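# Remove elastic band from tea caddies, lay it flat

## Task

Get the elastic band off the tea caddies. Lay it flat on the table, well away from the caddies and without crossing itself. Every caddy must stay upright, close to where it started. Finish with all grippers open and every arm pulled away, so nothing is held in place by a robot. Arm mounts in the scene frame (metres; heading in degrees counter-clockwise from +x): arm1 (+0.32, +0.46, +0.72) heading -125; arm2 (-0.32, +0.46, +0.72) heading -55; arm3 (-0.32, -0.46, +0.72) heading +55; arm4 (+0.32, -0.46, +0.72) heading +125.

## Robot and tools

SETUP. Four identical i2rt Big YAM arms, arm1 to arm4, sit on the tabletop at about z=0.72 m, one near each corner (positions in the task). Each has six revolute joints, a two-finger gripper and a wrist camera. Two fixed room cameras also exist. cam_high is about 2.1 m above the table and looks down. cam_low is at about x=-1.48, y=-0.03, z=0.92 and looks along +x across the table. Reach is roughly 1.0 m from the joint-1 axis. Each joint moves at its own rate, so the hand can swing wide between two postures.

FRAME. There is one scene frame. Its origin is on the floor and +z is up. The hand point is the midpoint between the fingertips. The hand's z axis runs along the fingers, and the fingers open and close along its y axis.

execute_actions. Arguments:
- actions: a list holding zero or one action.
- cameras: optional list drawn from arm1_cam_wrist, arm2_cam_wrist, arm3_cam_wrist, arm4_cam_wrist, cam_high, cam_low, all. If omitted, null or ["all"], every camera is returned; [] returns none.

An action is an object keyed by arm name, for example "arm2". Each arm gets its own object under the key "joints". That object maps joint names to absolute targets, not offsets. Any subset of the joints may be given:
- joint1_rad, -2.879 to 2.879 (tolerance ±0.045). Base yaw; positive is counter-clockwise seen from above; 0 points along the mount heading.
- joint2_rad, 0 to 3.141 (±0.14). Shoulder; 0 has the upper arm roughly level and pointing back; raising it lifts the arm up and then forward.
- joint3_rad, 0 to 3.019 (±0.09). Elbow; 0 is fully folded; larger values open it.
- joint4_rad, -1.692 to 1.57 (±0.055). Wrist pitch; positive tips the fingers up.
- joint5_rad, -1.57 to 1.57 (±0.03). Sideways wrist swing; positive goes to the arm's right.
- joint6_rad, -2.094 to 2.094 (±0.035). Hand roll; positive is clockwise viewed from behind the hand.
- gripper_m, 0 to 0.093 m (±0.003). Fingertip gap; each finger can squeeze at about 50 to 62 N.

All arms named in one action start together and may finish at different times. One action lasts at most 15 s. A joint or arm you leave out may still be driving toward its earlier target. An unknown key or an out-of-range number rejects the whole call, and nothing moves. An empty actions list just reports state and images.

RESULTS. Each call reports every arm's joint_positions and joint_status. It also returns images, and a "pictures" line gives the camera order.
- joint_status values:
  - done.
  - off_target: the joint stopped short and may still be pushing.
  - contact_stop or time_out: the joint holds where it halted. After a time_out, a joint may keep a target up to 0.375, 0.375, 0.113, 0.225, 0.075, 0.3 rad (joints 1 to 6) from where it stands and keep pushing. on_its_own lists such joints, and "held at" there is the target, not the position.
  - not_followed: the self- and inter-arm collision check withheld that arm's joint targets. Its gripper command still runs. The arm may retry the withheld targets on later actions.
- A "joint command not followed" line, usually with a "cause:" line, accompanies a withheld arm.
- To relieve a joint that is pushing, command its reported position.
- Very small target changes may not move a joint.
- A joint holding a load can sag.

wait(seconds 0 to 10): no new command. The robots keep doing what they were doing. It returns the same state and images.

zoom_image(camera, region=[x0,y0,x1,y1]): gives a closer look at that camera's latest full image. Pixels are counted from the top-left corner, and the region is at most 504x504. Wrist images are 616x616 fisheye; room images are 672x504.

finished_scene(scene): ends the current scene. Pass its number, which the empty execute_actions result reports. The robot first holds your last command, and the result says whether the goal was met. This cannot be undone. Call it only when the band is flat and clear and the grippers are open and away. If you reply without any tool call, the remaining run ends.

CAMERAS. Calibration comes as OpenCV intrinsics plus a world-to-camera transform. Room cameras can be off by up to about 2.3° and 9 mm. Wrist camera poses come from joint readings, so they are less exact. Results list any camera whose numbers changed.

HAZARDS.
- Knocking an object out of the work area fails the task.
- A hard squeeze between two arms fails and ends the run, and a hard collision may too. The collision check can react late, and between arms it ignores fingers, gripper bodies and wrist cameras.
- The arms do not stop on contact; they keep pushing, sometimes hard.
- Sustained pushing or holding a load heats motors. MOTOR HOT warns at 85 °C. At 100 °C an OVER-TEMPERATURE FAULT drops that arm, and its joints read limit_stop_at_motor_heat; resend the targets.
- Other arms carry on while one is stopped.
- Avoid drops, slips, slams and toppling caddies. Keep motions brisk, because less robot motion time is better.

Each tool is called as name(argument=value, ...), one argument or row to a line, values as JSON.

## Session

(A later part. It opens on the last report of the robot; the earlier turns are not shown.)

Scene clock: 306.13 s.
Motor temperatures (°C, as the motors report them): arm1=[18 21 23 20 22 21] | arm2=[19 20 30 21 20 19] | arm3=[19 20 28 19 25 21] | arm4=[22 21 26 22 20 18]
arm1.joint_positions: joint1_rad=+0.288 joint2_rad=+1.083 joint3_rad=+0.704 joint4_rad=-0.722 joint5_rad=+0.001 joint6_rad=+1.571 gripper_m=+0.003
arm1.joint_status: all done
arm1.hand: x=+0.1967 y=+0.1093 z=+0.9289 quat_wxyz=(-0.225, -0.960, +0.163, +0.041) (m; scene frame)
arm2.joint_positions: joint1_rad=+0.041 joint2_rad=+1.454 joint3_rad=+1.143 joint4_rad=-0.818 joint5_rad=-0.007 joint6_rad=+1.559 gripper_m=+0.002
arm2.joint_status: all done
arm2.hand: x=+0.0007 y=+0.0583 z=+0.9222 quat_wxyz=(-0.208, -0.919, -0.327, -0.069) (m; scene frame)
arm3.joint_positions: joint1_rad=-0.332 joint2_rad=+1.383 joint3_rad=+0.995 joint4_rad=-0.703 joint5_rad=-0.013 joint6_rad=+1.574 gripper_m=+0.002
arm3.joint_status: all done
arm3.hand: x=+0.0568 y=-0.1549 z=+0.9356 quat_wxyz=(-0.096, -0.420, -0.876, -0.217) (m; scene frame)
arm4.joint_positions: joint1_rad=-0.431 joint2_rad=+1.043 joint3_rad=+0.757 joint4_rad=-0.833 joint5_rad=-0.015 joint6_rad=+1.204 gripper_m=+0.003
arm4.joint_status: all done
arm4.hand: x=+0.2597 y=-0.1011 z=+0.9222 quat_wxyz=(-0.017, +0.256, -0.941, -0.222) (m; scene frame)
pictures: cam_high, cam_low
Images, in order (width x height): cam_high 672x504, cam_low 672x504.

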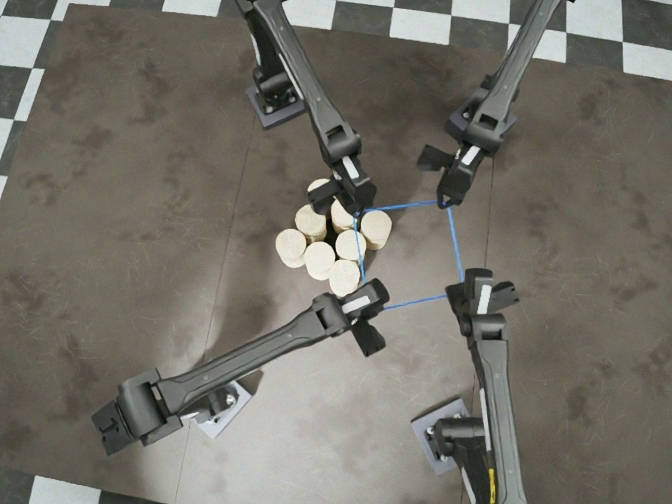

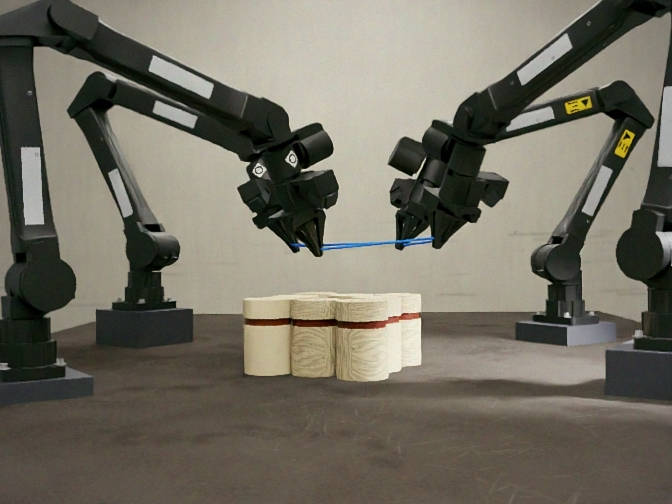

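execute_actions(
  actions=[
    {"arm1":{"joints":{"joint1_rad":0.618,"joint2_rad":1.139,"joint3_rad":0.79,"joint4_rad":-0.925,"joint6_rad":1.64}},"arm2":{"joints":{"joint1_rad":0.222,"joint2_rad":1.689,"joint3_rad":1.49,"joint4_rad":-1.071,"joint6_rad":1.66}},"arm3":{"joints":{"joint1_rad":-0.398,"joint2_rad":1.697,"joint3_rad":1.40,"joint4_rad":-0.975,"joint6_rad":1.46}},"arm4":{"joints":{"joint1_rad":-0.679,"joint2_rad":1.134,"joint3_rad":0.887,"joint4_rad":-1.023,"joint6_rad":0.85}}},
  ],
  cameras=[],
)

execute_actions(
  actions=[
    {"arm1":{"joints":{"joint1_rad":0.925,"joint2_rad":1.331,"joint3_rad":0.915,"joint4_rad":-1.005,"joint6_rad":1.7}},"arm2":{"joints":{"joint1_rad":0.369,"joint2_rad":2.0,"joint3_rad":1.92,"joint4_rad":-1.33,"joint6_rad":1.75}},"arm3":{"joints":{"joint1_rad":-0.431,"joint2_rad":2.035,"joint3_rad":1.875,"joint4_rad":-1.253,"joint6_rad":1.36}},"arm4":{"joints":{"joint1_rad":-0.894,"joint2_rad":1.30,"joint3_rad":0.987,"joint4_rad":-1.107,"joint6_rad":0.55}}},
  ],
  cameras=["cam_high"],
)

execute_actions(
  actions=[
    {"arm1":{"joints":{"joint2_rad":1.47,"joint3_rad":0.79,"joint4_rad":-0.77}},"arm2":{"joints":{"joint2_rad":2.05,"joint3_rad":1.78,"joint4_rad":-1.16}},"arm3":{"joints":{"joint2_rad":2.105,"joint3_rad":1.755,"joint4_rad":-1.09}},"arm4":{"joints":{"joint2_rad":1.41,"joint3_rad":0.845,"joint4_rad":-0.88}}},
  ],
  cameras=["cam_high","cam_low"],
)

Scene clock: 323.23 s.
Motor temperatures (°C, as the motors report them): arm1=[18 21 24 20 21 21] | arm2=[19 21 32 21 20 19] | arm3=[19 21 30 19 24 21] | arm4=[22 20 29 22 20 18]
arm1.joint_positions: joint1_rad=+0.613 joint2_rad=+1.128 joint3_rad=+0.775 joint4_rad=-0.896 joint5_rad=+0.003 joint6_rad=+1.638 gripper_m=+0.003
arm1.joint_status: all done
arm1.hand: x=+0.3145 y=+0.1015 z=+0.9291 quat_wxyz=(-0.155, -0.987, +0.040, -0.003) (m; scene frame)
arm2.joint_positions: joint1_rad=+0.229 joint2_rad=+1.697 joint3_rad=+1.451 joint4_rad=-1.045 joint5_rad=+0.003 joint6_rad=+1.642 gripper_m=+0.002
arm2.joint_status: all done
arm2.hand: x=+0.1154 y=+0.0834 z=+0.9141 quat_wxyz=(-0.127, -0.915, -0.380, -0.056) (m; scene frame)
arm3.joint_positions: joint1_rad=-0.376 joint2_rad=+1.686 joint3_rad=+1.372 joint4_rad=-0.946 joint5_rad=-0.007 joint6_rad=+1.468 gripper_m=+0.002
arm3.joint_status: all done
arm3.hand: x=+0.1403 y=-0.1218 z=+0.9298 quat_wxyz=(-0.073, -0.400, -0.903, -0.136) (m; scene frame)
arm4.joint_positions: joint1_rad=-0.663 joint2_rad=+1.137 joint3_rad=+0.851 joint4_rad=-0.994 joint5_rad=-0.015 joint6_rad=+0.856 gripper_m=+0.003
arm4.joint_status: all done
arm4.hand: x=+0.3437 y=-0.0994 z=+0.9191 quat_wxyz=(-0.050, +0.313, -0.939, -0.135) (m; scene frame)
pictures: none
No camera images: the call's "cameras" was empty. Leave "cameras" out to get every camera's image.

Scene clock: 324.57 s.
Motor temperatures (°C, as the motors report them): arm1=[18 21 24 20 21 21] | arm2=[19 21 32 21 20 19] | arm3=[19 21 30 19 23 21] | arm4=[22 21 29 22 20 18]
arm1.joint_positions: joint1_rad=+0.917 joint2_rad=+1.331 joint3_rad=+0.893 joint4_rad=-0.988 joint5_rad=+0.007 joint6_rad=+1.699 gripper_m=+0.003
arm1.joint_status: all done
arm1.hand: x=+0.4272 y=+0.0954 z=+0.9014 quat_wxyz=(-0.066, -0.994, -0.081, -0.012) (m; scene frame)
arm2.joint_positions: joint1_rad=+0.373 joint2_rad=+2.012 joint3_rad=+1.873 joint4_rad=-1.312 joint5_rad=+0.004 joint6_rad=+1.733 gripper_m=+0.002
arm2.joint_status: all done
arm2.hand: x=+0.2296 y=+0.1072 z=+0.8912 quat_wxyz=(-0.052, -0.912, -0.406, -0.026) (m; scene frame)
arm3.joint_positions: joint1_rad=-0.417 joint2_rad=+2.027 joint3_rad=+1.844 joint4_rad=-1.234 joint5_rad=-0.004 joint6_rad=+1.369 gripper_m=+0.002
arm3.joint_status: all done
arm3.hand: x=+0.2300 y=-0.0900 z=+0.9109 quat_wxyz=(-0.041, -0.378, -0.923, -0.065) (m; scene frame)
arm4.joint_positions: joint1_rad=-0.882 joint2_rad=+1.310 joint3_rad=+0.951 joint4_rad=-1.093 joint5_rad=-0.009 joint6_rad=+0.557 gripper_m=+0.003
arm4.joint_status: all done
arm4.hand: x=+0.4269 y=-0.0989 z=+0.8955 quat_wxyz=(-0.033, +0.353, -0.934, -0.048) (m; scene frame)
pictures: cam_high
Images, in order (width x height): cam_high 672x504.

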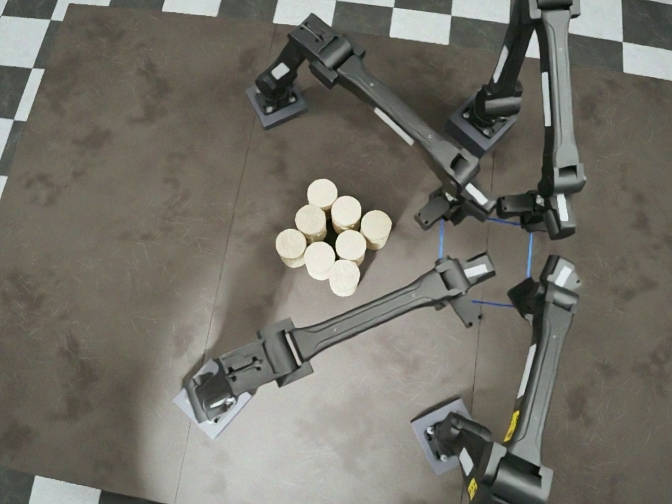

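Scene clock: 325.77 s.
Motor temperatures (°C, as the motors report them): arm1=[18 21 24 20 21 21] | arm2=[19 22 32 21 20 19] | arm3=[19 21 30 19 23 21] | arm4=[22 21 29 22 20 18]
arm1.joint_positions: joint1_rad=+0.917 joint2_rad=+1.473 joint3_rad=+0.795 joint4_rad=-0.766 joint5_rad=+0.007 joint6_rad=+1.700 gripper_m=+0.003
arm1.joint_status: all done
arm1.hand: x=+0.4277 y=+0.0942 z=+0.8229 quat_wxyz=(-0.058, -0.995, -0.080, -0.010) (m; scene frame)
arm2.joint_positions: joint1_rad=+0.373 joint2_rad=+2.051 joint3_rad=+1.787 joint4_rad=-1.166 joint5_rad=+0.003 joint6_rad=+1.733 gripper_m=+0.002
arm2.joint_status: all done
arm2.hand: x=+0.2357 y=+0.1028 z=+0.8367 quat_wxyz=(-0.061, -0.911, -0.406, -0.032) (m; scene frame)
arm3.joint_positions: joint1_rad=-0.419 joint2_rad=+2.087 joint3_rad=+1.750 joint4_rad=-1.096 joint5_rad=-0.002 joint6_rad=+1.368 gripper_m=+0.002
arm3.joint_status: all done
arm3.hand: x=+0.2305 y=-0.0921 z=+0.8395 quat_wxyz=(-0.037, -0.379, -0.923, -0.058) (m; scene frame)
arm4.joint_positions: joint1_rad=-0.882 joint2_rad=+1.421 joint3_rad=+0.846 joint4_rad=-0.880 joint5_rad=-0.008 joint6_rad=+0.556 gripper_m=+0.003
arm4.joint_status: all done
arm4.hand: x=+0.4288 y=-0.0944 z=+0.8232 quat_wxyz=(-0.033, +0.353, -0.934, -0.047) (m; scene frame)
pictures: cam_high, cam_low
Images, in order (width x height): cam_high 672x504, cam_low 672x504.

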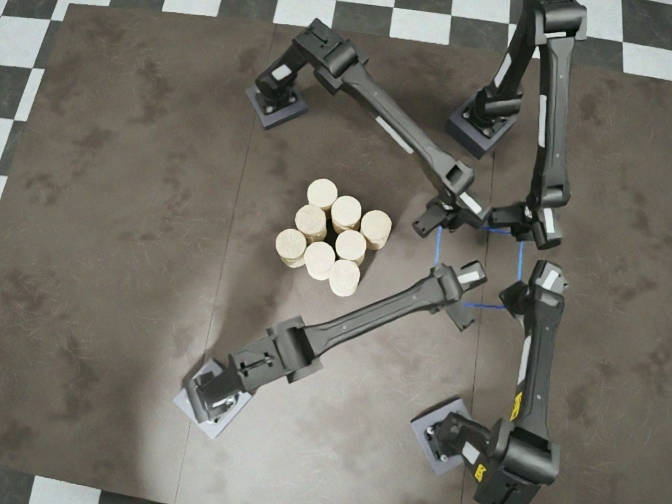

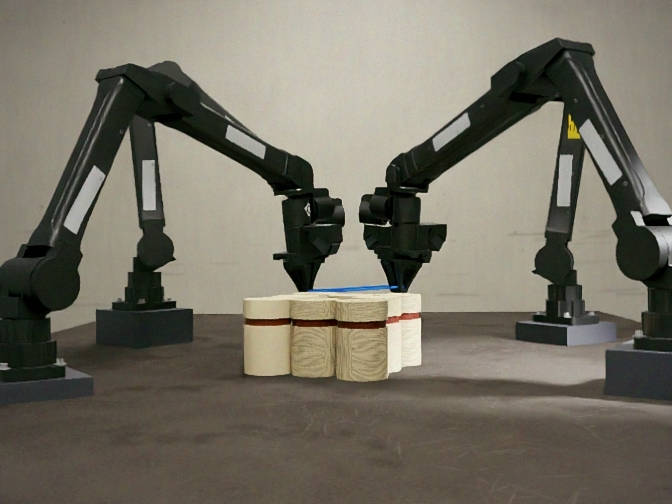

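execute_actions(
  actions=[
    {"arm1":{"joints":{"joint2_rad":1.61,"joint3_rad":0.715,"joint4_rad":-0.55}},"arm2":{"joints":{"joint2_rad":2.11,"joint3_rad":1.685,"joint4_rad":-1.0}},"arm3":{"joints":{"joint2_rad":2.18,"joint3_rad":1.679,"joint4_rad":-0.94}},"arm4":{"joints":{"joint2_rad":1.523,"joint3_rad":0.7525,"joint4_rad":-0.662}}},
  ],
  cameras=[],
)

execute_actions(
  actions=[
    {"arm1":{"joints":{"joint2_rad":1.68,"joint3_rad":0.67,"joint4_rad":-0.45}},"arm2":{"joints":{"joint2_rad":2.14,"joint3_rad":1.62,"joint4_rad":-0.93}},"arm3":{"joints":{"joint2_rad":2.22,"joint3_rad":1.62,"joint4_rad":-0.86}},"arm4":{"joints":{"joint2_rad":1.586,"joint3_rad":0.70,"joint4_rad":-0.562}}},
  ],
  cameras=["cam_high","arm1_cam_wrist","arm3_cam_wrist"],
)

Scene clock: 334.43 s.
Motor temperatures (°C, as the motors report them): arm1=[18 22 24 20 21 21] | arm2=[19 23 31 21 20 19] | arm3=[19 22 30 19 23 21] | arm4=[22 21 28 22 20 18]
arm1.joint_positions: joint1_rad=+0.917 joint2_rad=+1.606 joint3_rad=+0.727 joint4_rad=-0.548 joint5_rad=+0.007 joint6_rad=+1.700 gripper_m=+0.003
arm1.joint_status: all done
arm1.hand: x=+0.4280 y=+0.0937 z=+0.7616 quat_wxyz=(-0.066, -0.994, -0.080, -0.012) (m; scene frame)
arm2.joint_positions: joint1_rad=+0.373 joint2_rad=+2.117 joint3_rad=+1.691 joint4_rad=-1.004 joint5_rad=+0.003 joint6_rad=+1.733 gripper_m=+0.002
arm2.joint_status: all done
arm2.hand: x=+0.2341 y=+0.1031 z=+0.7623 quat_wxyz=(-0.061, -0.911, -0.406, -0.032) (m; scene frame)
arm3.joint_positions: joint1_rad=-0.419 joint2_rad=+2.162 joint3_rad=+1.676 joint4_rad=-0.943 joint5_rad=-0.002 joint6_rad=+1.368 gripper_m=+0.002
arm3.joint_status: all done
arm3.hand: x=+0.2300 y=-0.0923 z=+0.7682 quat_wxyz=(-0.038, -0.379, -0.923, -0.059) (m; scene frame)
arm4.joint_positions: joint1_rad=-0.882 joint2_rad=+1.532 joint3_rad=+0.760 joint4_rad=-0.665 joint5_rad=-0.008 joint6_rad=+0.556 gripper_m=+0.003
arm4.joint_status: all done
arm4.hand: x=+0.4290 y=-0.0943 z=+0.7614 quat_wxyz=(-0.039, +0.353, -0.933, -0.054) (m; scene frame)
pictures: none
No camera images: the call's "cameras" was empty. Leave "cameras" out to get every camera's image.

Scene clock: 335.33 s.
Motor temperatures (°C, as the motors report them): arm1=[18 22 24 20 21 21] | arm2=[19 23 31 21 20 19] | arm3=[19 22 30 19 23 21] | arm4=[22 21 28 22 20 18]
arm1.joint_positions: joint1_rad=+0.917 joint2_rad=+1.665 joint3_rad=+0.687 joint4_rad=-0.442 joint5_rad=+0.007 joint6_rad=+1.700 gripper_m=+0.003
arm1.joint_status: all done
arm1.hand: x=+0.4261 y=+0.1005 z=+0.7337 quat_wxyz=(-0.070, -0.994, -0.080, -0.013) (m; scene frame)
arm2.joint_positions: joint1_rad=+0.373 joint2_rad=+2.129 joint3_rad=+1.634 joint4_rad=-0.929 joint5_rad=+0.003 joint6_rad=+1.733 gripper_m=+0.002
arm2.joint_status: all done
arm2.hand: x=+0.2280 y=+0.1067 z=+0.7356 quat_wxyz=(-0.063, -0.911, -0.406, -0.034) (m; scene frame)
arm3.joint_positions: joint1_rad=-0.419 joint2_rad=+2.186 joint3_rad=+1.627 joint4_rad=-0.860 joint5_rad=-0.002 joint6_rad=+1.368 gripper_m=+0.002
arm3.joint_status: all done
arm3.hand: x=+0.2260 y=-0.0950 z=+0.7378 quat_wxyz=(-0.041, -0.378, -0.923, -0.064) (m; scene frame)
arm4.joint_positions: joint1_rad=-0.882 joint2_rad=+1.584 joint3_rad=+0.713 joint4_rad=-0.557 joint5_rad=-0.009 joint6_rad=+0.556 gripper_m=+0.003
arm4.joint_status: all done
arm4.hand: x=+0.4273 y=-0.0999 z=+0.7327 quat_wxyz=(-0.041, +0.353, -0.933, -0.058) (m; scene frame)
pictures: arm1_cam_wrist, arm3_cam_wrist, cam_high
camera_calibration (this result's frames):
arm1_cam_wrist: T_world_to_cam=[[-0.155852, 0.975486, -0.15536, 0.0835936], [0.770394, 0.218478, 0.598966, -0.787882], [0.618226, -0.0263385, -0.785559, 0.437193], [0, 0, 0, 1]] pos_world=[0.349724, 0.102106, 0.828343]
arm3_cam_wrist: T_world_to_cam=[[-0.69632, -0.701965, -0.149611, 0.205354], [-0.647082, 0.523805, 0.553997, -0.20781], [-0.31052, 0.48257, -0.818965, 0.844146], [0, 0, 0, 1]] pos_world=[0.270646, -0.154357, 0.837175]
Images, in order (width x height): arm1_cam_wrist 616x616, arm3_cam_wrist 616x616, cam_high 672x504.

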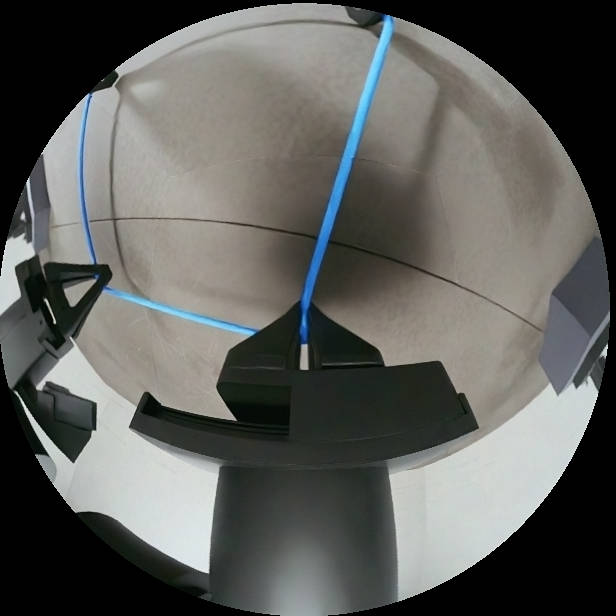

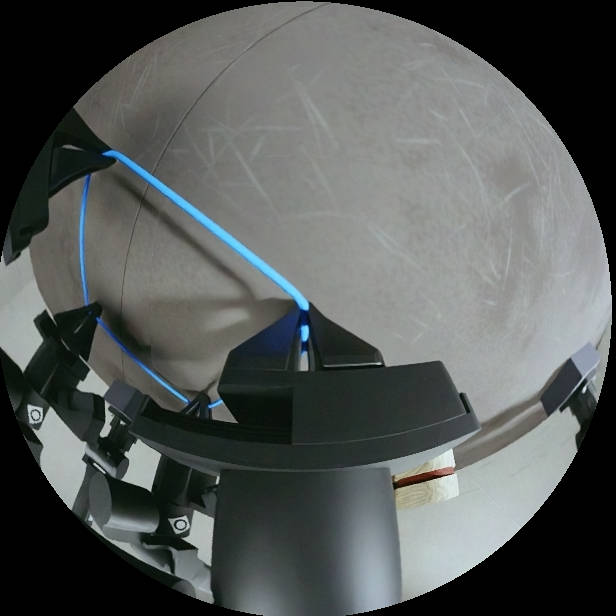

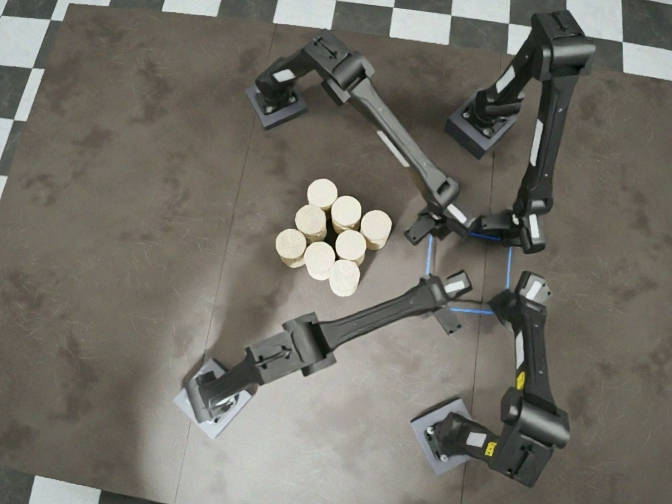

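execute_actions(
  actions=[
    {"arm1":{"joints":{"joint2_rad":1.705,"joint3_rad":0.755,"joint4_rad":-0.465}},"arm4":{"joints":{"joint2_rad":1.615,"joint3_rad":0.785,"joint4_rad":-0.58}}},
  ],
  cameras=[],
)

execute_actions(
  actions=[
    {"arm1":{"joints":{"gripper_m":0.03}},"arm2":{"joints":{"gripper_m":0.03}},"arm3":{"joints":{"gripper_m":0.03}},"arm4":{"joints":{"gripper_m":0.03}}},
  ],
  cameras=["arm1_cam_wrist","arm3_cam_wrist"],
)

execute_actions(
  actions=[
    {"arm1":{"joints":{"joint2_rad":1.47,"joint3_rad":0.83,"joint4_rad":-0.77}},"arm2":{"joints":{"joint2_rad":2.0,"joint3_rad":1.78,"joint4_rad":-1.16}},"arm3":{"joints":{"joint2_rad":2.05,"joint3_rad":1.755,"joint4_rad":-1.09}},"arm4":{"joints":{"joint2_rad":1.41,"joint3_rad":0.885,"joint4_rad":-0.88}}},
  ],
  cameras=["arm1_cam_wrist","cam_high"],
)

Scene clock: 346.00 s.
Motor temperatures (°C, as the motors report them): arm1=[18 22 23 20 21 21] | arm2=[19 23 30 21 20 19] | arm3=[19 23 29 19 22 21] | arm4=[22 21 26 22 20 18]
arm1.joint_positions: joint1_rad=+0.917 joint2_rad=+1.686 joint3_rad=+0.734 joint4_rad=-0.460 joint5_rad=+0.007 joint6_rad=+1.700 gripper_m=+0.003
arm1.joint_status: all done
arm1.hand: x=+0.4312 y=+0.0835 z=+0.7369 quat_wxyz=(-0.073, -0.994, -0.080, -0.013) (m; scene frame)
arm2.joint_positions: joint1_rad=+0.373 joint2_rad=+2.129 joint3_rad=+1.634 joint4_rad=-0.926 joint5_rad=+0.003 joint6_rad=+1.734 gripper_m=+0.002
arm2.joint_status: not commanded
arm2.hand: x=+0.2286 y=+0.1063 z=+0.7358 quat_wxyz=(-0.064, -0.911, -0.405, -0.035) (m; scene frame)
arm3.joint_positions: joint1_rad=-0.419 joint2_rad=+2.186 joint3_rad=+1.627 joint4_rad=-0.858 joint5_rad=-0.002 joint6_rad=+1.368 gripper_m=+0.002
arm3.joint_status: not commanded
arm3.hand: x=+0.2264 y=-0.0947 z=+0.7379 quat_wxyz=(-0.042, -0.378, -0.922, -0.065) (m; scene frame)
arm4.joint_positions: joint1_rad=-0.882 joint2_rad=+1.609 joint3_rad=+0.750 joint4_rad=-0.571 joint5_rad=-0.009 joint6_rad=+0.556 gripper_m=+0.003
arm4.joint_status: all done
arm4.hand: x=+0.4309 y=-0.0878 z=+0.7337 quat_wxyz=(-0.040, +0.353, -0.933, -0.057) (m; scene frame)
pictures: none
No camera images: the call's "cameras" was empty. Leave "cameras" out to get every camera's image.

Scene clock: 346.60 s.
Motor temperatures (°C, as the motors report them): arm1=[18 22 23 20 21 21] | arm2=[19 23 30 21 20 19] | arm3=[19 23 29 19 22 21] | arm4=[22 21 26 22 20 18]
arm1.joint_positions: joint1_rad=+0.917 joint2_rad=+1.686 joint3_rad=+0.734 joint4_rad=-0.460 joint5_rad=+0.004 joint6_rad=+1.700 gripper_m=+0.030
arm1.joint_status: all done
arm1.hand: x=+0.4317 y=+0.0836 z=+0.7369 quat_wxyz=(-0.073, -0.994, -0.080, -0.015) (m; scene frame)
arm2.joint_positions: joint1_rad=+0.373 joint2_rad=+2.129 joint3_rad=+1.634 joint4_rad=-0.926 joint5_rad=+0.003 joint6_rad=+1.735 gripper_m=+0.030
arm2.joint_status: all done
arm2.hand: x=+0.2285 y=+0.1065 z=+0.7356 quat_wxyz=(-0.064, -0.911, -0.405, -0.035) (m; scene frame)
arm3.joint_positions: joint1_rad=-0.419 joint2_rad=+2.186 joint3_rad=+1.625 joint4_rad=-0.858 joint5_rad=-0.002 joint6_rad=+1.368 gripper_m=+0.030
arm3.joint_status: all done
arm3.hand: x=+0.2257 y=-0.0951 z=+0.7372 quat_wxyz=(-0.041, -0.378, -0.923, -0.064) (m; scene frame)
arm4.joint_positions: joint1_rad=-0.885 joint2_rad=+1.609 joint3_rad=+0.750 joint4_rad=-0.571 joint5_rad=-0.003 joint6_rad=+0.556 gripper_m=+0.030
arm4.joint_status: all done
arm4.hand: x=+0.4329 y=-0.0884 z=+0.7337 quat_wxyz=(-0.043, +0.352, -0.934, -0.055) (m; scene frame)
pictures: arm1_cam_wrist, arm3_cam_wrist
camera_calibration (this result's frames):
arm1_cam_wrist: T_world_to_cam=[[-0.155473, 0.974456, -0.16206, 0.106256], [0.767316, 0.22245, 0.60145, -0.79128], [0.622137, -0.0308415, -0.782301, 0.432131], [0, 0, 0, 1]] pos_world=[0.354837, 0.0858064, 0.831192]
arm3_cam_wrist: T_world_to_cam=[[-0.696273, -0.701933, -0.149981, 0.205243], [-0.647258, 0.523687, 0.553903, -0.207451], [-0.31026, 0.482744, -0.818961, 0.843609], [0, 0, 0, 1]] pos_world=[0.270369, -0.154541, 0.836574]
Images, in order (width x height): arm1_cam_wrist 616x616, arm3_cam_wrist 616x616.

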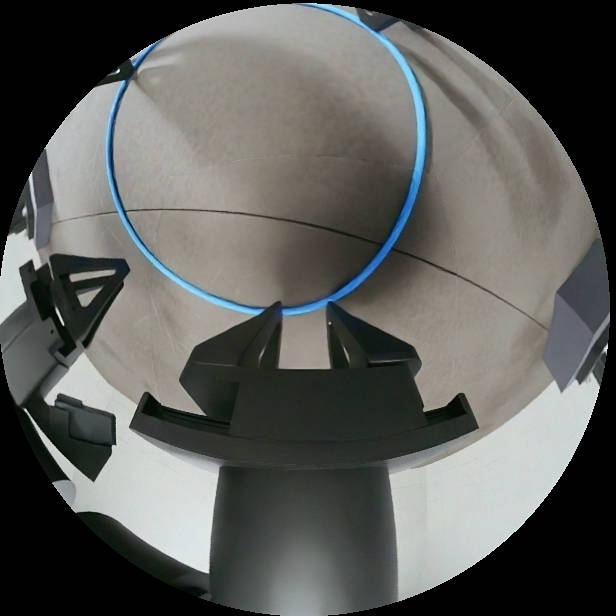

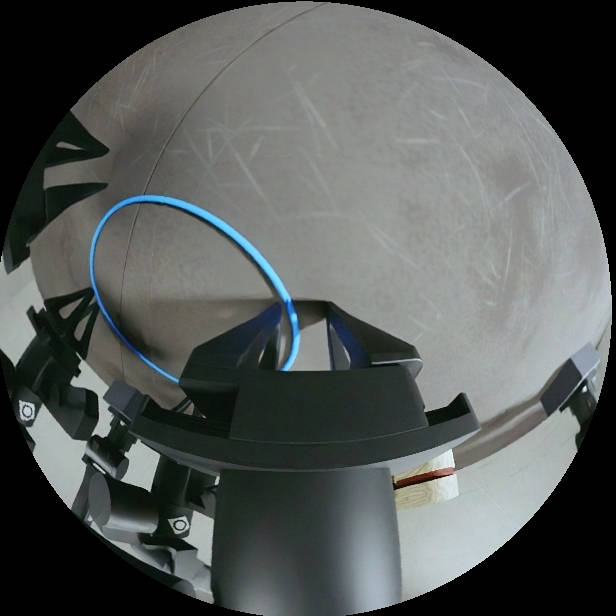

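Scene clock: 348.07 s.
Motor temperatures (°C, as the motors report them): arm1=[18 22 23 20 21 21] | arm2=[19 23 30 21 20 19] | arm3=[19 23 29 19 22 21] | arm4=[22 21 27 22 20 18]
arm1.joint_positions: joint1_rad=+0.917 joint2_rad=+1.453 joint3_rad=+0.815 joint4_rad=-0.762 joint5_rad=+0.004 joint6_rad=+1.700 gripper_m=+0.030
arm1.joint_status: all done
arm1.hand: x=+0.4318 y=+0.0824 z=+0.8370 quat_wxyz=(-0.079, -0.994, -0.080, -0.016) (m; scene frame)
arm2.joint_positions: joint1_rad=+0.373 joint2_rad=+1.987 joint3_rad=+1.745 joint4_rad=-1.150 joint5_rad=+0.002 joint6_rad=+1.735 gripper_m=+0.030
arm2.joint_status: all done
arm2.hand: x=+0.2288 y=+0.1078 z=+0.8607 quat_wxyz=(-0.076, -0.910, -0.405, -0.043) (m; scene frame)
arm3.joint_positions: joint1_rad=-0.419 joint2_rad=+2.026 joint3_rad=+1.737 joint4_rad=-1.077 joint5_rad=-0.002 joint6_rad=+1.368 gripper_m=+0.030
arm3.joint_status: all done
arm3.hand: x=+0.2333 y=-0.0903 z=+0.8743 quat_wxyz=(-0.056, -0.377, -0.920, -0.086) (m; scene frame)
arm4.joint_positions: joint1_rad=-0.885 joint2_rad=+1.405 joint3_rad=+0.861 joint4_rad=-0.868 joint5_rad=-0.003 joint6_rad=+0.556 gripper_m=+0.030
arm4.joint_status: all done
arm4.hand: x=+0.4337 y=-0.0846 z=+0.8347 quat_wxyz=(-0.048, +0.351, -0.933, -0.062) (m; scene frame)
pictures: arm1_cam_wrist, cam_high
joint command not followed: on one or more control steps a check withheld the commanded joint targets of the arm1 arm, and it was not sent them on those steps.
cause: the commanded joint targets would bring a part of the robot too close to another arm (this arm's wrist (the part past joint 4) and the other arm's wrist (the part past joint 4)); next, command targets that bring no part of the robot closer to that arm.
joint command not followed: on one or more control steps a check withheld the commanded joint targets of the arm4 arm, and it was not sent them on those steps.
cause: the commanded joint targets would bring a part of the robot too close to another arm (this arm's wrist (the part past joint 4) and the other arm's wrist (the part past joint 4)); next, command targets that bring no part of the robot closer to that arm.
camera_calibration (this result's frames):
arm1_cam_wrist: T_world_to_cam=[[-0.154853, 0.972496, -0.173987, 0.133547], [0.765216, 0.229459, 0.601492, -0.850957], [0.624872, -0.0399946, -0.779702, 0.507705], [0, 0, 0, 1]] pos_world=[0.354596, 0.0856917, 0.930938]
Images, in order (width x height): arm1_cam_wrist 616x616, cam_high 672x504.

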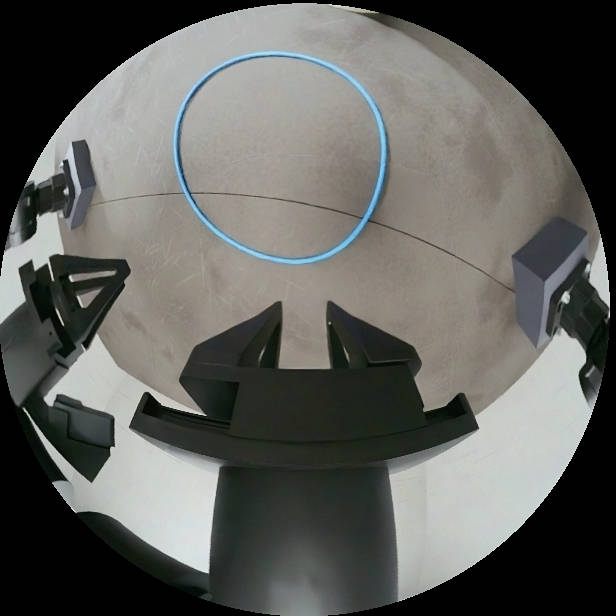

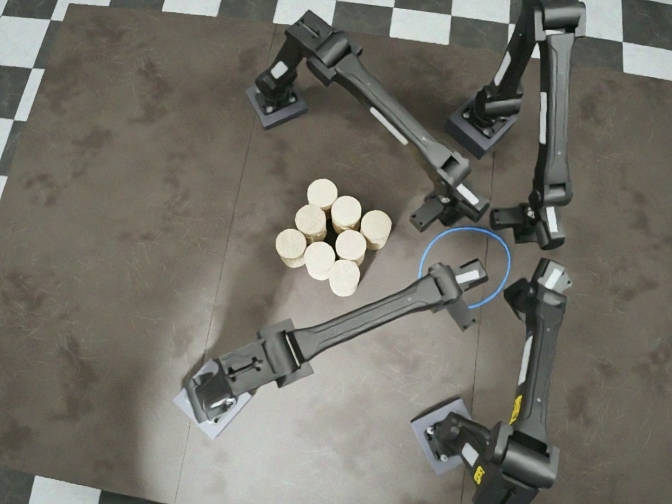

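Band is flat. Retreat, then check the caddies.

execute_actions(
  actions=[
    {"arm1":{"joints":{"joint1_rad":1.3,"joint2_rad":1.0}},"arm2":{"joints":{"joint2_rad":1.0,"joint3_rad":1.15}},"arm3":{"joints":{"joint2_rad":1.0,"joint3_rad":1.15}},"arm4":{"joints":{"joint1_rad":-1.2,"joint2_rad":1.0}}},
  ],
  cameras=["cam_high"],
)

zoom_image(
  camera="cam_high",
  region=[250,160,410,310],
)

Scene clock: 354.50 s.
Motor temperatures (°C, as the motors report them): arm1=[18 22 23 20 21 21] | arm2=[19 23 31 21 20 19] | arm3=[19 23 30 19 22 21] | arm4=[22 21 27 22 20 18]
arm1.joint_positions: joint1_rad=+1.302 joint2_rad=+0.988 joint3_rad=+0.815 joint4_rad=-0.764 joint5_rad=+0.001 joint6_rad=+1.700 gripper_m=+0.030
arm1.joint_status: all done
arm1.hand: x=+0.5649 y=+0.1516 z=+1.0129 quat_wxyz=(-0.282, -0.916, -0.256, -0.123) (m; scene frame)
arm2.joint_positions: joint1_rad=+0.373 joint2_rad=+0.992 joint3_rad=+1.160 joint4_rad=-1.154 joint5_rad=+0.002 joint6_rad=+1.735 gripper_m=+0.030
arm2.joint_status: all done
arm2.hand: x=+0.0054 y=+0.2538 z=+1.0888 quat_wxyz=(-0.242, -0.875, -0.390, -0.153) (m; scene frame)
arm3.joint_positions: joint1_rad=-0.419 joint2_rad=+0.993 joint3_rad=+1.150 joint4_rad=-1.081 joint5_rad=-0.002 joint6_rad=+1.367 gripper_m=+0.030
arm3.joint_status: all done
arm3.hand: x=+0.0105 y=-0.2396 z=+1.1312 quat_wxyz=(-0.176, -0.359, -0.878, -0.264) (m; scene frame)
arm4.joint_positions: joint1_rad=-1.206 joint2_rad=+0.994 joint3_rad=+0.861 joint4_rad=-0.869 joint5_rad=+0.001 joint6_rad=+0.556 gripper_m=+0.030
arm4.joint_status: all done
arm4.hand: x=+0.5412 y=-0.1468 z=+0.9876 quat_wxyz=(-0.205, +0.191, -0.941, -0.191) (m; scene frame)
pictures: cam_high
Images, in order (width x height): cam_high 672x504.

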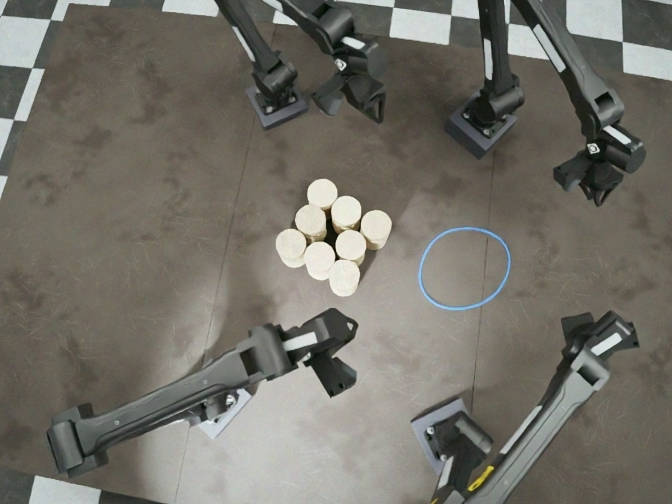

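Region (250, 160, 410, 310) of cam_high's 672x504 image, scaled by 3.150, with more detail than that image has; it fills the top 472 rows of this view, and the rest is white.

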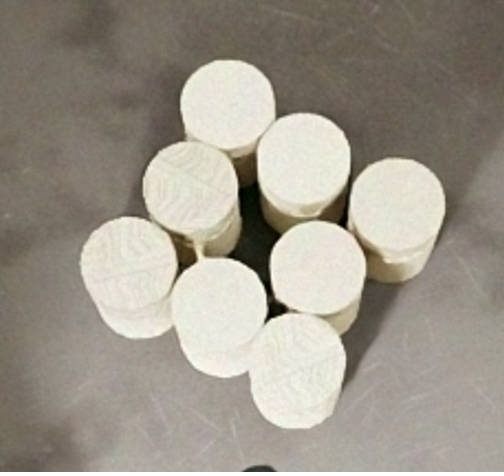

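execute_actions(
  actions=[
    {"arm2":{"joints":{"joint1_rad":-0.6,"joint2_rad":0.6,"joint3_rad":0.9}},"arm3":{"joints":{"joint1_rad":0.8,"joint2_rad":0.6,"joint3_rad":0.9}},"arm4":{"joints":{"joint1_rad":-0.5,"joint2_rad":1.3,"joint3_rad":1.3,"joint4_rad":-1.244,"joint6_rad":0.987,"gripper_m":0.093}}},
  ],
  cameras=[],
)

execute_actions(
  actions=[
    {"arm4":{"joints":{"joint1_rad":0.045,"joint2_rad":1.795,"joint3_rad":1.58,"joint4_rad":-1.25}}},
  ],
  cameras=["arm4_cam_wrist","cam_high"],
)

Scene clock: 371.50 s.
Motor temperatures (°C, as the motors report them): arm1=[18 21 25 20 21 21] | arm2=[19 22 31 21 20 19] | arm3=[19 22 31 20 22 21] | arm4=[22 21 29 22 20 18]
arm1.joint_positions: joint1_rad=+1.302 joint2_rad=+0.988 joint3_rad=+0.815 joint4_rad=-0.764 joint5_rad=+0.001 joint6_rad=+1.700 gripper_m=+0.030
arm1.joint_status: not commanded
arm1.hand: x=+0.5649 y=+0.1516 z=+1.0129 quat_wxyz=(-0.282, -0.916, -0.256, -0.123) (m; scene frame)
arm2.joint_positions: joint1_rad=-0.596 joint2_rad=+0.594 joint3_rad=+0.911 joint4_rad=-1.155 joint5_rad=+0.001 joint6_rad=+1.735 gripper_m=+0.030
arm2.joint_status: all done
arm2.hand: x=-0.3091 y=+0.1885 z=+1.0839 quat_wxyz=(-0.360, -0.931, +0.060, -0.031) (m; scene frame)
arm3.joint_positions: joint1_rad=+0.792 joint2_rad=+0.592 joint3_rad=+0.900 joint4_rad=-1.081 joint5_rad=-0.001 joint6_rad=+1.367 gripper_m=+0.030
arm3.joint_status: all done
arm3.hand: x=-0.3847 y=-0.1824 z=+1.1253 quat_wxyz=(+0.006, +0.198, -0.900, -0.388) (m; scene frame)
arm4.joint_positions: joint1_rad=-0.495 joint2_rad=+1.309 joint3_rad=+1.254 joint4_rad=-1.233 joint5_rad=-0.001 joint6_rad=+0.978 gripper_m=+0.093
arm4.joint_status: all done
arm4.hand: x=+0.2781 y=-0.0220 z=+1.0161 quat_wxyz=(-0.035, +0.334, -0.932, -0.135) (m; scene frame)
pictures: none
No camera images: the call's "cameras" was empty. Leave "cameras" out to get every camera's image.

Scene clock: 373.00 s.
Motor temperatures (°C, as the motors report them): arm1=[18 21 25 20 21 21] | arm2=[19 21 31 21 20 19] | arm3=[19 22 31 20 22 21] | arm4=[22 21 30 22 20 18]
arm1.joint_positions: joint1_rad=+1.302 joint2_rad=+0.988 joint3_rad=+0.815 joint4_rad=-0.764 joint5_rad=+0.001 joint6_rad=+1.700 gripper_m=+0.030
arm1.joint_status: not commanded
arm1.hand: x=+0.5649 y=+0.1516 z=+1.0129 quat_wxyz=(-0.282, -0.916, -0.256, -0.123) (m; scene frame)
arm2.joint_positions: joint1_rad=-0.596 joint2_rad=+0.594 joint3_rad=+0.911 joint4_rad=-1.155 joint5_rad=+0.001 joint6_rad=+1.735 gripper_m=+0.030
arm2.joint_status: not commanded
arm2.hand: x=-0.3091 y=+0.1885 z=+1.0839 quat_wxyz=(-0.360, -0.931, +0.060, -0.031) (m; scene frame)
arm3.joint_positions: joint1_rad=+0.792 joint2_rad=+0.592 joint3_rad=+0.900 joint4_rad=-1.081 joint5_rad=-0.001 joint6_rad=+1.367 gripper_m=+0.030
arm3.joint_status: not commanded
arm3.hand: x=-0.3847 y=-0.1824 z=+1.1253 quat_wxyz=(+0.006, +0.198, -0.900, -0.388) (m; scene frame)
arm4.joint_positions: joint1_rad=+0.045 joint2_rad=+1.805 joint3_rad=+1.548 joint4_rad=-1.245 joint5_rad=-0.002 joint6_rad=+0.979 gripper_m=+0.093
arm4.joint_status: all done
arm4.hand: x=-0.0138 y=-0.0072 z=+0.8992 quat_wxyz=(+0.001, +0.575, -0.817, -0.033) (m; scene frame)
pictures: arm4_cam_wrist, cam_high
camera_calibration (this result's frames):
arm4_cam_wrist: T_world_to_cam=[[0.940825, -0.335458, -0.0481264, 0.0528227], [-0.254893, -0.794043, 0.551837, -0.500053], [-0.223333, -0.506915, -0.832562, 0.868238], [0, 0, 0, 1]] pos_world=[0.0167486, 0.0607788, 1.00135]
Images, in order (width x height): arm4_cam_wrist 616x616, cam_high 672x504.

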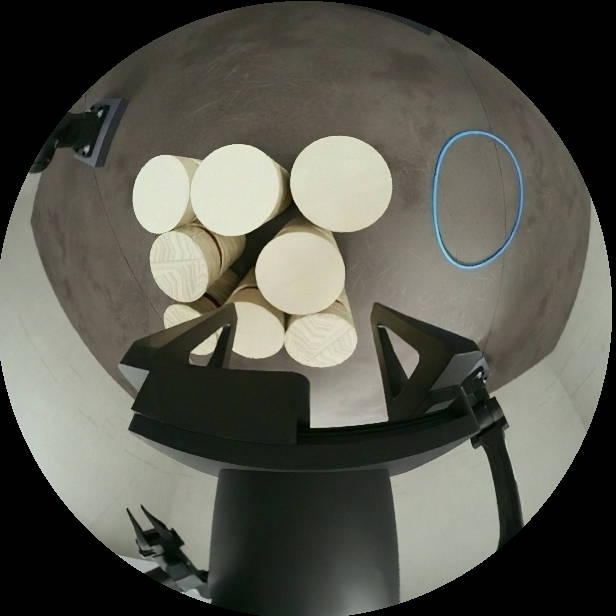

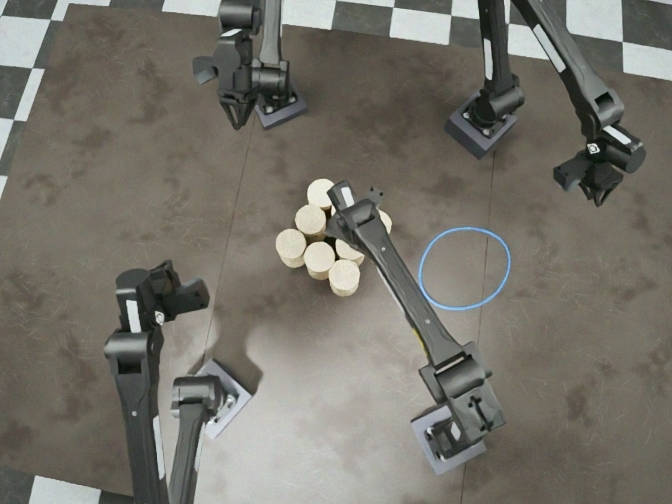

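execute_actions(
  actions=[
    {"arm4":{"joints":{"joint1_rad":0.055,"joint2_rad":1.835,"joint3_rad":1.495,"joint4_rad":-1.15}}},
  ],
  cameras=["arm4_cam_wrist"],
)

Scene clock: 379.27 s.
Motor temperatures (°C, as the motors report them): arm1=[18 21 25 20 21 21] | arm2=[19 21 31 21 20 19] | arm3=[19 21 31 20 22 21] | arm4=[22 21 30 22 20 18]
arm1.joint_positions: joint1_rad=+1.302 joint2_rad=+0.988 joint3_rad=+0.815 joint4_rad=-0.764 joint5_rad=+0.001 joint6_rad=+1.700 gripper_m=+0.030
arm1.joint_status: not commanded
arm1.hand: x=+0.5649 y=+0.1516 z=+1.0129 quat_wxyz=(-0.282, -0.916, -0.256, -0.123) (m; scene frame)
arm2.joint_positions: joint1_rad=-0.596 joint2_rad=+0.594 joint3_rad=+0.911 joint4_rad=-1.155 joint5_rad=+0.001 joint6_rad=+1.735 gripper_m=+0.030
arm2.joint_status: not commanded
arm2.hand: x=-0.3091 y=+0.1885 z=+1.0839 quat_wxyz=(-0.360, -0.931, +0.060, -0.031) (m; scene frame)
arm3.joint_positions: joint1_rad=+0.792 joint2_rad=+0.592 joint3_rad=+0.900 joint4_rad=-1.081 joint5_rad=-0.001 joint6_rad=+1.367 gripper_m=+0.030
arm3.joint_status: not commanded
arm3.hand: x=-0.3847 y=-0.1824 z=+1.1253 quat_wxyz=(+0.006, +0.198, -0.900, -0.388) (m; scene frame)
arm4.joint_positions: joint1_rad=+0.045 joint2_rad=+1.837 joint3_rad=+1.491 joint4_rad=-1.164 joint5_rad=-0.002 joint6_rad=+0.979 gripper_m=+0.093
arm4.joint_status: all done
arm4.hand: x=-0.0133 y=-0.0082 z=+0.8614 quat_wxyz=(+0.001, +0.576, -0.817, -0.028) (m; scene frame)
pictures: arm4_cam_wrist
camera_calibration (this result's frames):
arm4_cam_wrist: T_world_to_cam=[[0.941173, -0.335408, -0.0411735, 0.0442088], [-0.257356, -0.790398, 0.555913, -0.483368], [-0.219001, -0.512614, -0.83022, 0.83438], [0, 0, 0, 1]] pos_world=[0.0167242, 0.0604898, 0.96325]
Images, in order (width x height): arm4_cam_wrist 616x616.

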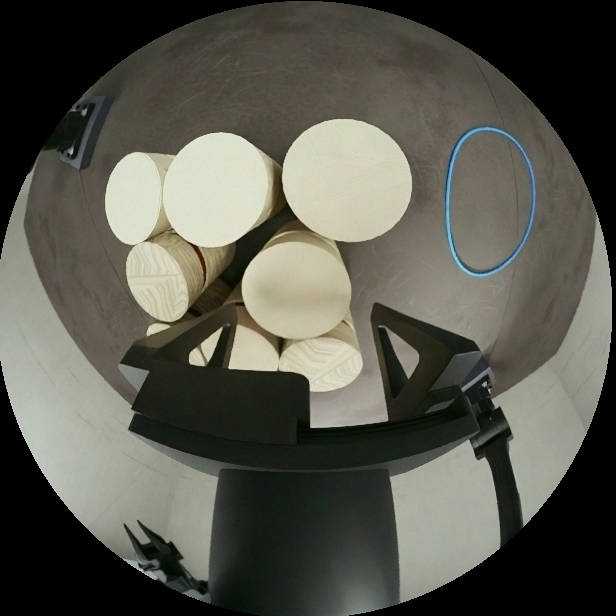

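execute_actions(
  actions=[
    {"arm4":{"joints":{"joint4_rad":-1.11}}},
  ],
  cameras=["arm4_cam_wrist"],
)

Scene clock: 386.13 s.
Motor temperatures (°C, as the motors report them): arm1=[18 21 26 20 21 21] | arm2=[19 21 31 21 20 19] | arm3=[19 21 31 20 21 21] | arm4=[22 22 29 22 20 18]
arm1.joint_positions: joint1_rad=+1.302 joint2_rad=+0.988 joint3_rad=+0.815 joint4_rad=-0.764 joint5_rad=+0.001 joint6_rad=+1.700 gripper_m=+0.030
arm1.joint_status: not commanded
arm1.hand: x=+0.5649 y=+0.1516 z=+1.0129 quat_wxyz=(-0.282, -0.916, -0.256, -0.123) (m; scene frame)
arm2.joint_positions: joint1_rad=-0.596 joint2_rad=+0.594 joint3_rad=+0.911 joint4_rad=-1.155 joint5_rad=+0.001 joint6_rad=+1.735 gripper_m=+0.030
arm2.joint_status: not commanded
arm2.hand: x=-0.3091 y=+0.1885 z=+1.0839 quat_wxyz=(-0.360, -0.931, +0.060, -0.031) (m; scene frame)
arm3.joint_positions: joint1_rad=+0.792 joint2_rad=+0.592 joint3_rad=+0.900 joint4_rad=-1.081 joint5_rad=-0.001 joint6_rad=+1.367 gripper_m=+0.030
arm3.joint_status: not commanded
arm3.hand: x=-0.3847 y=-0.1824 z=+1.1253 quat_wxyz=(+0.006, +0.198, -0.900, -0.388) (m; scene frame)
arm4.joint_positions: joint1_rad=+0.045 joint2_rad=+1.837 joint3_rad=+1.491 joint4_rad=-1.125 joint5_rad=-0.002 joint6_rad=+0.979 gripper_m=+0.093
arm4.joint_status: all done
arm4.hand: x=-0.0190 y=-0.0004 z=+0.8622 quat_wxyz=(+0.001, +0.575, -0.817, -0.048) (m; scene frame)
pictures: arm4_cam_wrist
camera_calibration (this result's frames):
arm4_cam_wrist: T_world_to_cam=[[0.939845, -0.333556, -0.0736941, 0.0802354], [-0.244582, -0.807679, 0.536502, -0.462149], [-0.238475, -0.486205, -0.840675, 0.846361], [0, 0, 0, 1]] pos_world=[0.0133936, 0.0650001, 0.965372]
Images, in order (width x height): arm4_cam_wrist 616x616.

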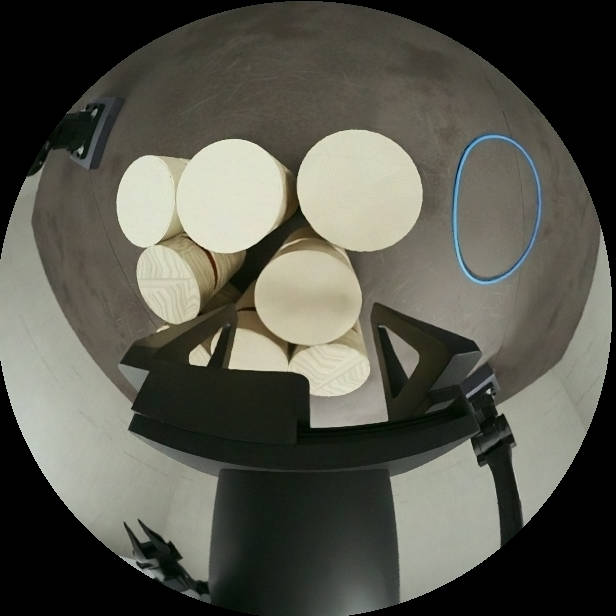

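execute_actions(
  actions=[
    {"arm4":{"joints":{"joint1_rad":0.024}}},
  ],
  cameras=["arm4_cam_wrist"],
)

execute_actions(
  actions=[
    {"arm4":{"joints":{"joint2_rad":1.868,"joint3_rad":1.44,"joint4_rad":-1.022}}},
  ],
  cameras=["arm4_cam_wrist","cam_low"],
)

Scene clock: 392.97 s.
Motor temperatures (°C, as the motors report them): arm1=[18 21 26 20 21 21] | arm2=[19 21 31 21 20 19] | arm3=[19 21 31 20 21 21] | arm4=[22 22 29 22 20 18]
arm1.joint_positions: joint1_rad=+1.302 joint2_rad=+0.988 joint3_rad=+0.815 joint4_rad=-0.764 joint5_rad=+0.001 joint6_rad=+1.700 gripper_m=+0.030
arm1.joint_status: not commanded
arm1.hand: x=+0.5649 y=+0.1516 z=+1.0129 quat_wxyz=(-0.282, -0.916, -0.256, -0.123) (m; scene frame)
arm2.joint_positions: joint1_rad=-0.596 joint2_rad=+0.594 joint3_rad=+0.911 joint4_rad=-1.155 joint5_rad=+0.001 joint6_rad=+1.735 gripper_m=+0.030
arm2.joint_status: not commanded
arm2.hand: x=-0.3091 y=+0.1885 z=+1.0839 quat_wxyz=(-0.360, -0.931, +0.060, -0.031) (m; scene frame)
arm3.joint_positions: joint1_rad=+0.792 joint2_rad=+0.592 joint3_rad=+0.900 joint4_rad=-1.081 joint5_rad=-0.001 joint6_rad=+1.367 gripper_m=+0.030
arm3.joint_status: not commanded
arm3.hand: x=-0.3847 y=-0.1824 z=+1.1253 quat_wxyz=(+0.006, +0.198, -0.900, -0.388) (m; scene frame)
arm4.joint_positions: joint1_rad=+0.029 joint2_rad=+1.837 joint3_rad=+1.491 joint4_rad=-1.125 joint5_rad=-0.002 joint6_rad=+0.979 gripper_m=+0.093
arm4.joint_status: all done
arm4.hand: x=-0.0114 y=+0.0051 z=+0.8622 quat_wxyz=(+0.001, +0.568, -0.821, -0.048) (m; scene frame)
pictures: arm4_cam_wrist
camera_calibration (this result's frames):
arm4_cam_wrist: T_world_to_cam=[[0.934251, -0.348924, -0.0736763, 0.0749432], [-0.257816, -0.803583, 0.536456, -0.455995], [-0.246387, -0.48219, -0.840706, 0.850764], [0, 0, 0, 1]] pos_world=[0.0220388, 0.0699492, 0.965385]
Images, in order (width x height): arm4_cam_wrist 616x616.

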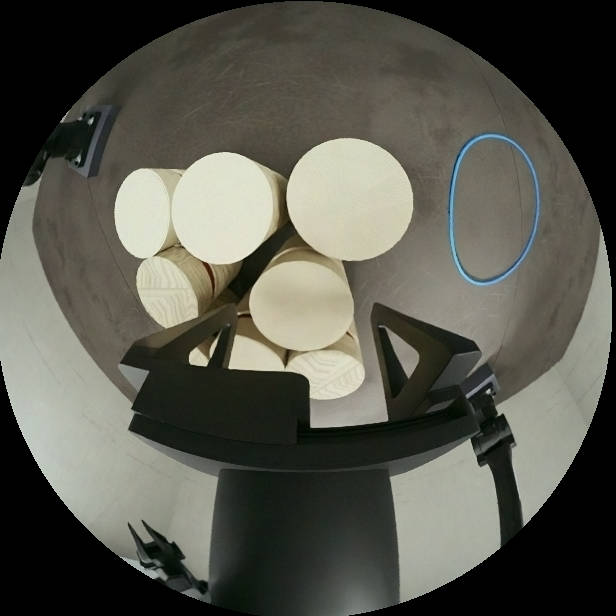

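Scene clock: 393.73 s.
Motor temperatures (°C, as the motors report them): arm1=[18 21 26 20 21 21] | arm2=[19 21 31 21 20 19] | arm3=[19 21 31 20 21 21] | arm4=[22 22 28 22 20 18]
arm1.joint_positions: joint1_rad=+1.302 joint2_rad=+0.988 joint3_rad=+0.815 joint4_rad=-0.764 joint5_rad=+0.001 joint6_rad=+1.700 gripper_m=+0.030
arm1.joint_status: not commanded
arm1.hand: x=+0.5649 y=+0.1516 z=+1.0129 quat_wxyz=(-0.282, -0.916, -0.256, -0.123) (m; scene frame)
arm2.joint_positions: joint1_rad=-0.596 joint2_rad=+0.594 joint3_rad=+0.911 joint4_rad=-1.155 joint5_rad=+0.001 joint6_rad=+1.735 gripper_m=+0.030
arm2.joint_status: not commanded
arm2.hand: x=-0.3091 y=+0.1885 z=+1.0839 quat_wxyz=(-0.360, -0.931, +0.060, -0.031) (m; scene frame)
arm3.joint_positions: joint1_rad=+0.792 joint2_rad=+0.592 joint3_rad=+0.900 joint4_rad=-1.081 joint5_rad=-0.001 joint6_rad=+1.367 gripper_m=+0.030
arm3.joint_status: not commanded
arm3.hand: x=-0.3847 y=-0.1824 z=+1.1253 quat_wxyz=(+0.006, +0.198, -0.900, -0.388) (m; scene frame)
arm4.joint_positions: joint1_rad=+0.029 joint2_rad=+1.869 joint3_rad=+1.438 joint4_rad=-1.037 joint5_rad=-0.002 joint6_rad=+0.979 gripper_m=+0.093
arm4.joint_status: all done
arm4.hand: x=-0.0112 y=+0.0048 z=+0.8271 quat_wxyz=(+0.001, +0.568, -0.821, -0.050) (m; scene frame)
pictures: arm4_cam_wrist, cam_low
camera_calibration (this result's frames):
arm4_cam_wrist: T_world_to_cam=[[0.934068, -0.348662, -0.0771435, 0.0748965], [-0.256509, -0.805413, 0.534334, -0.43555], [-0.248434, -0.479316, -0.841746, 0.822006], [0, 0, 0, 1]] pos_world=[0.0225338, 0.0693169, 0.930427]
Images, in order (width x height): arm4_cam_wrist 616x616, cam_low 672x504.

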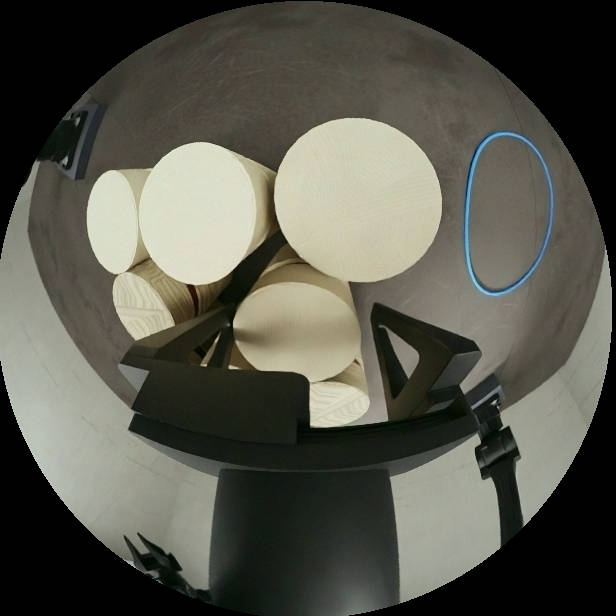

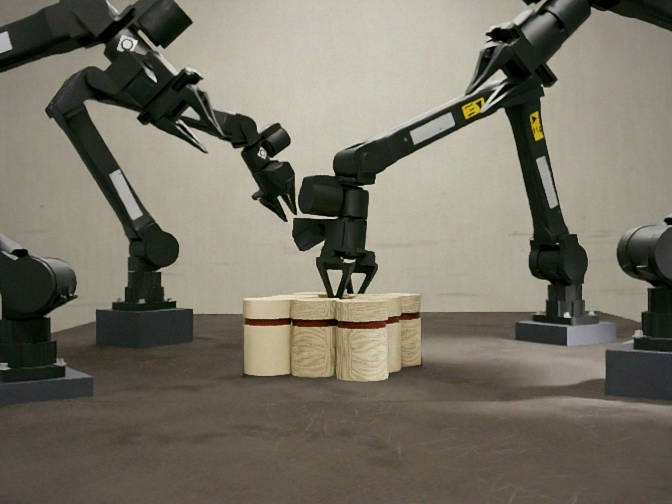

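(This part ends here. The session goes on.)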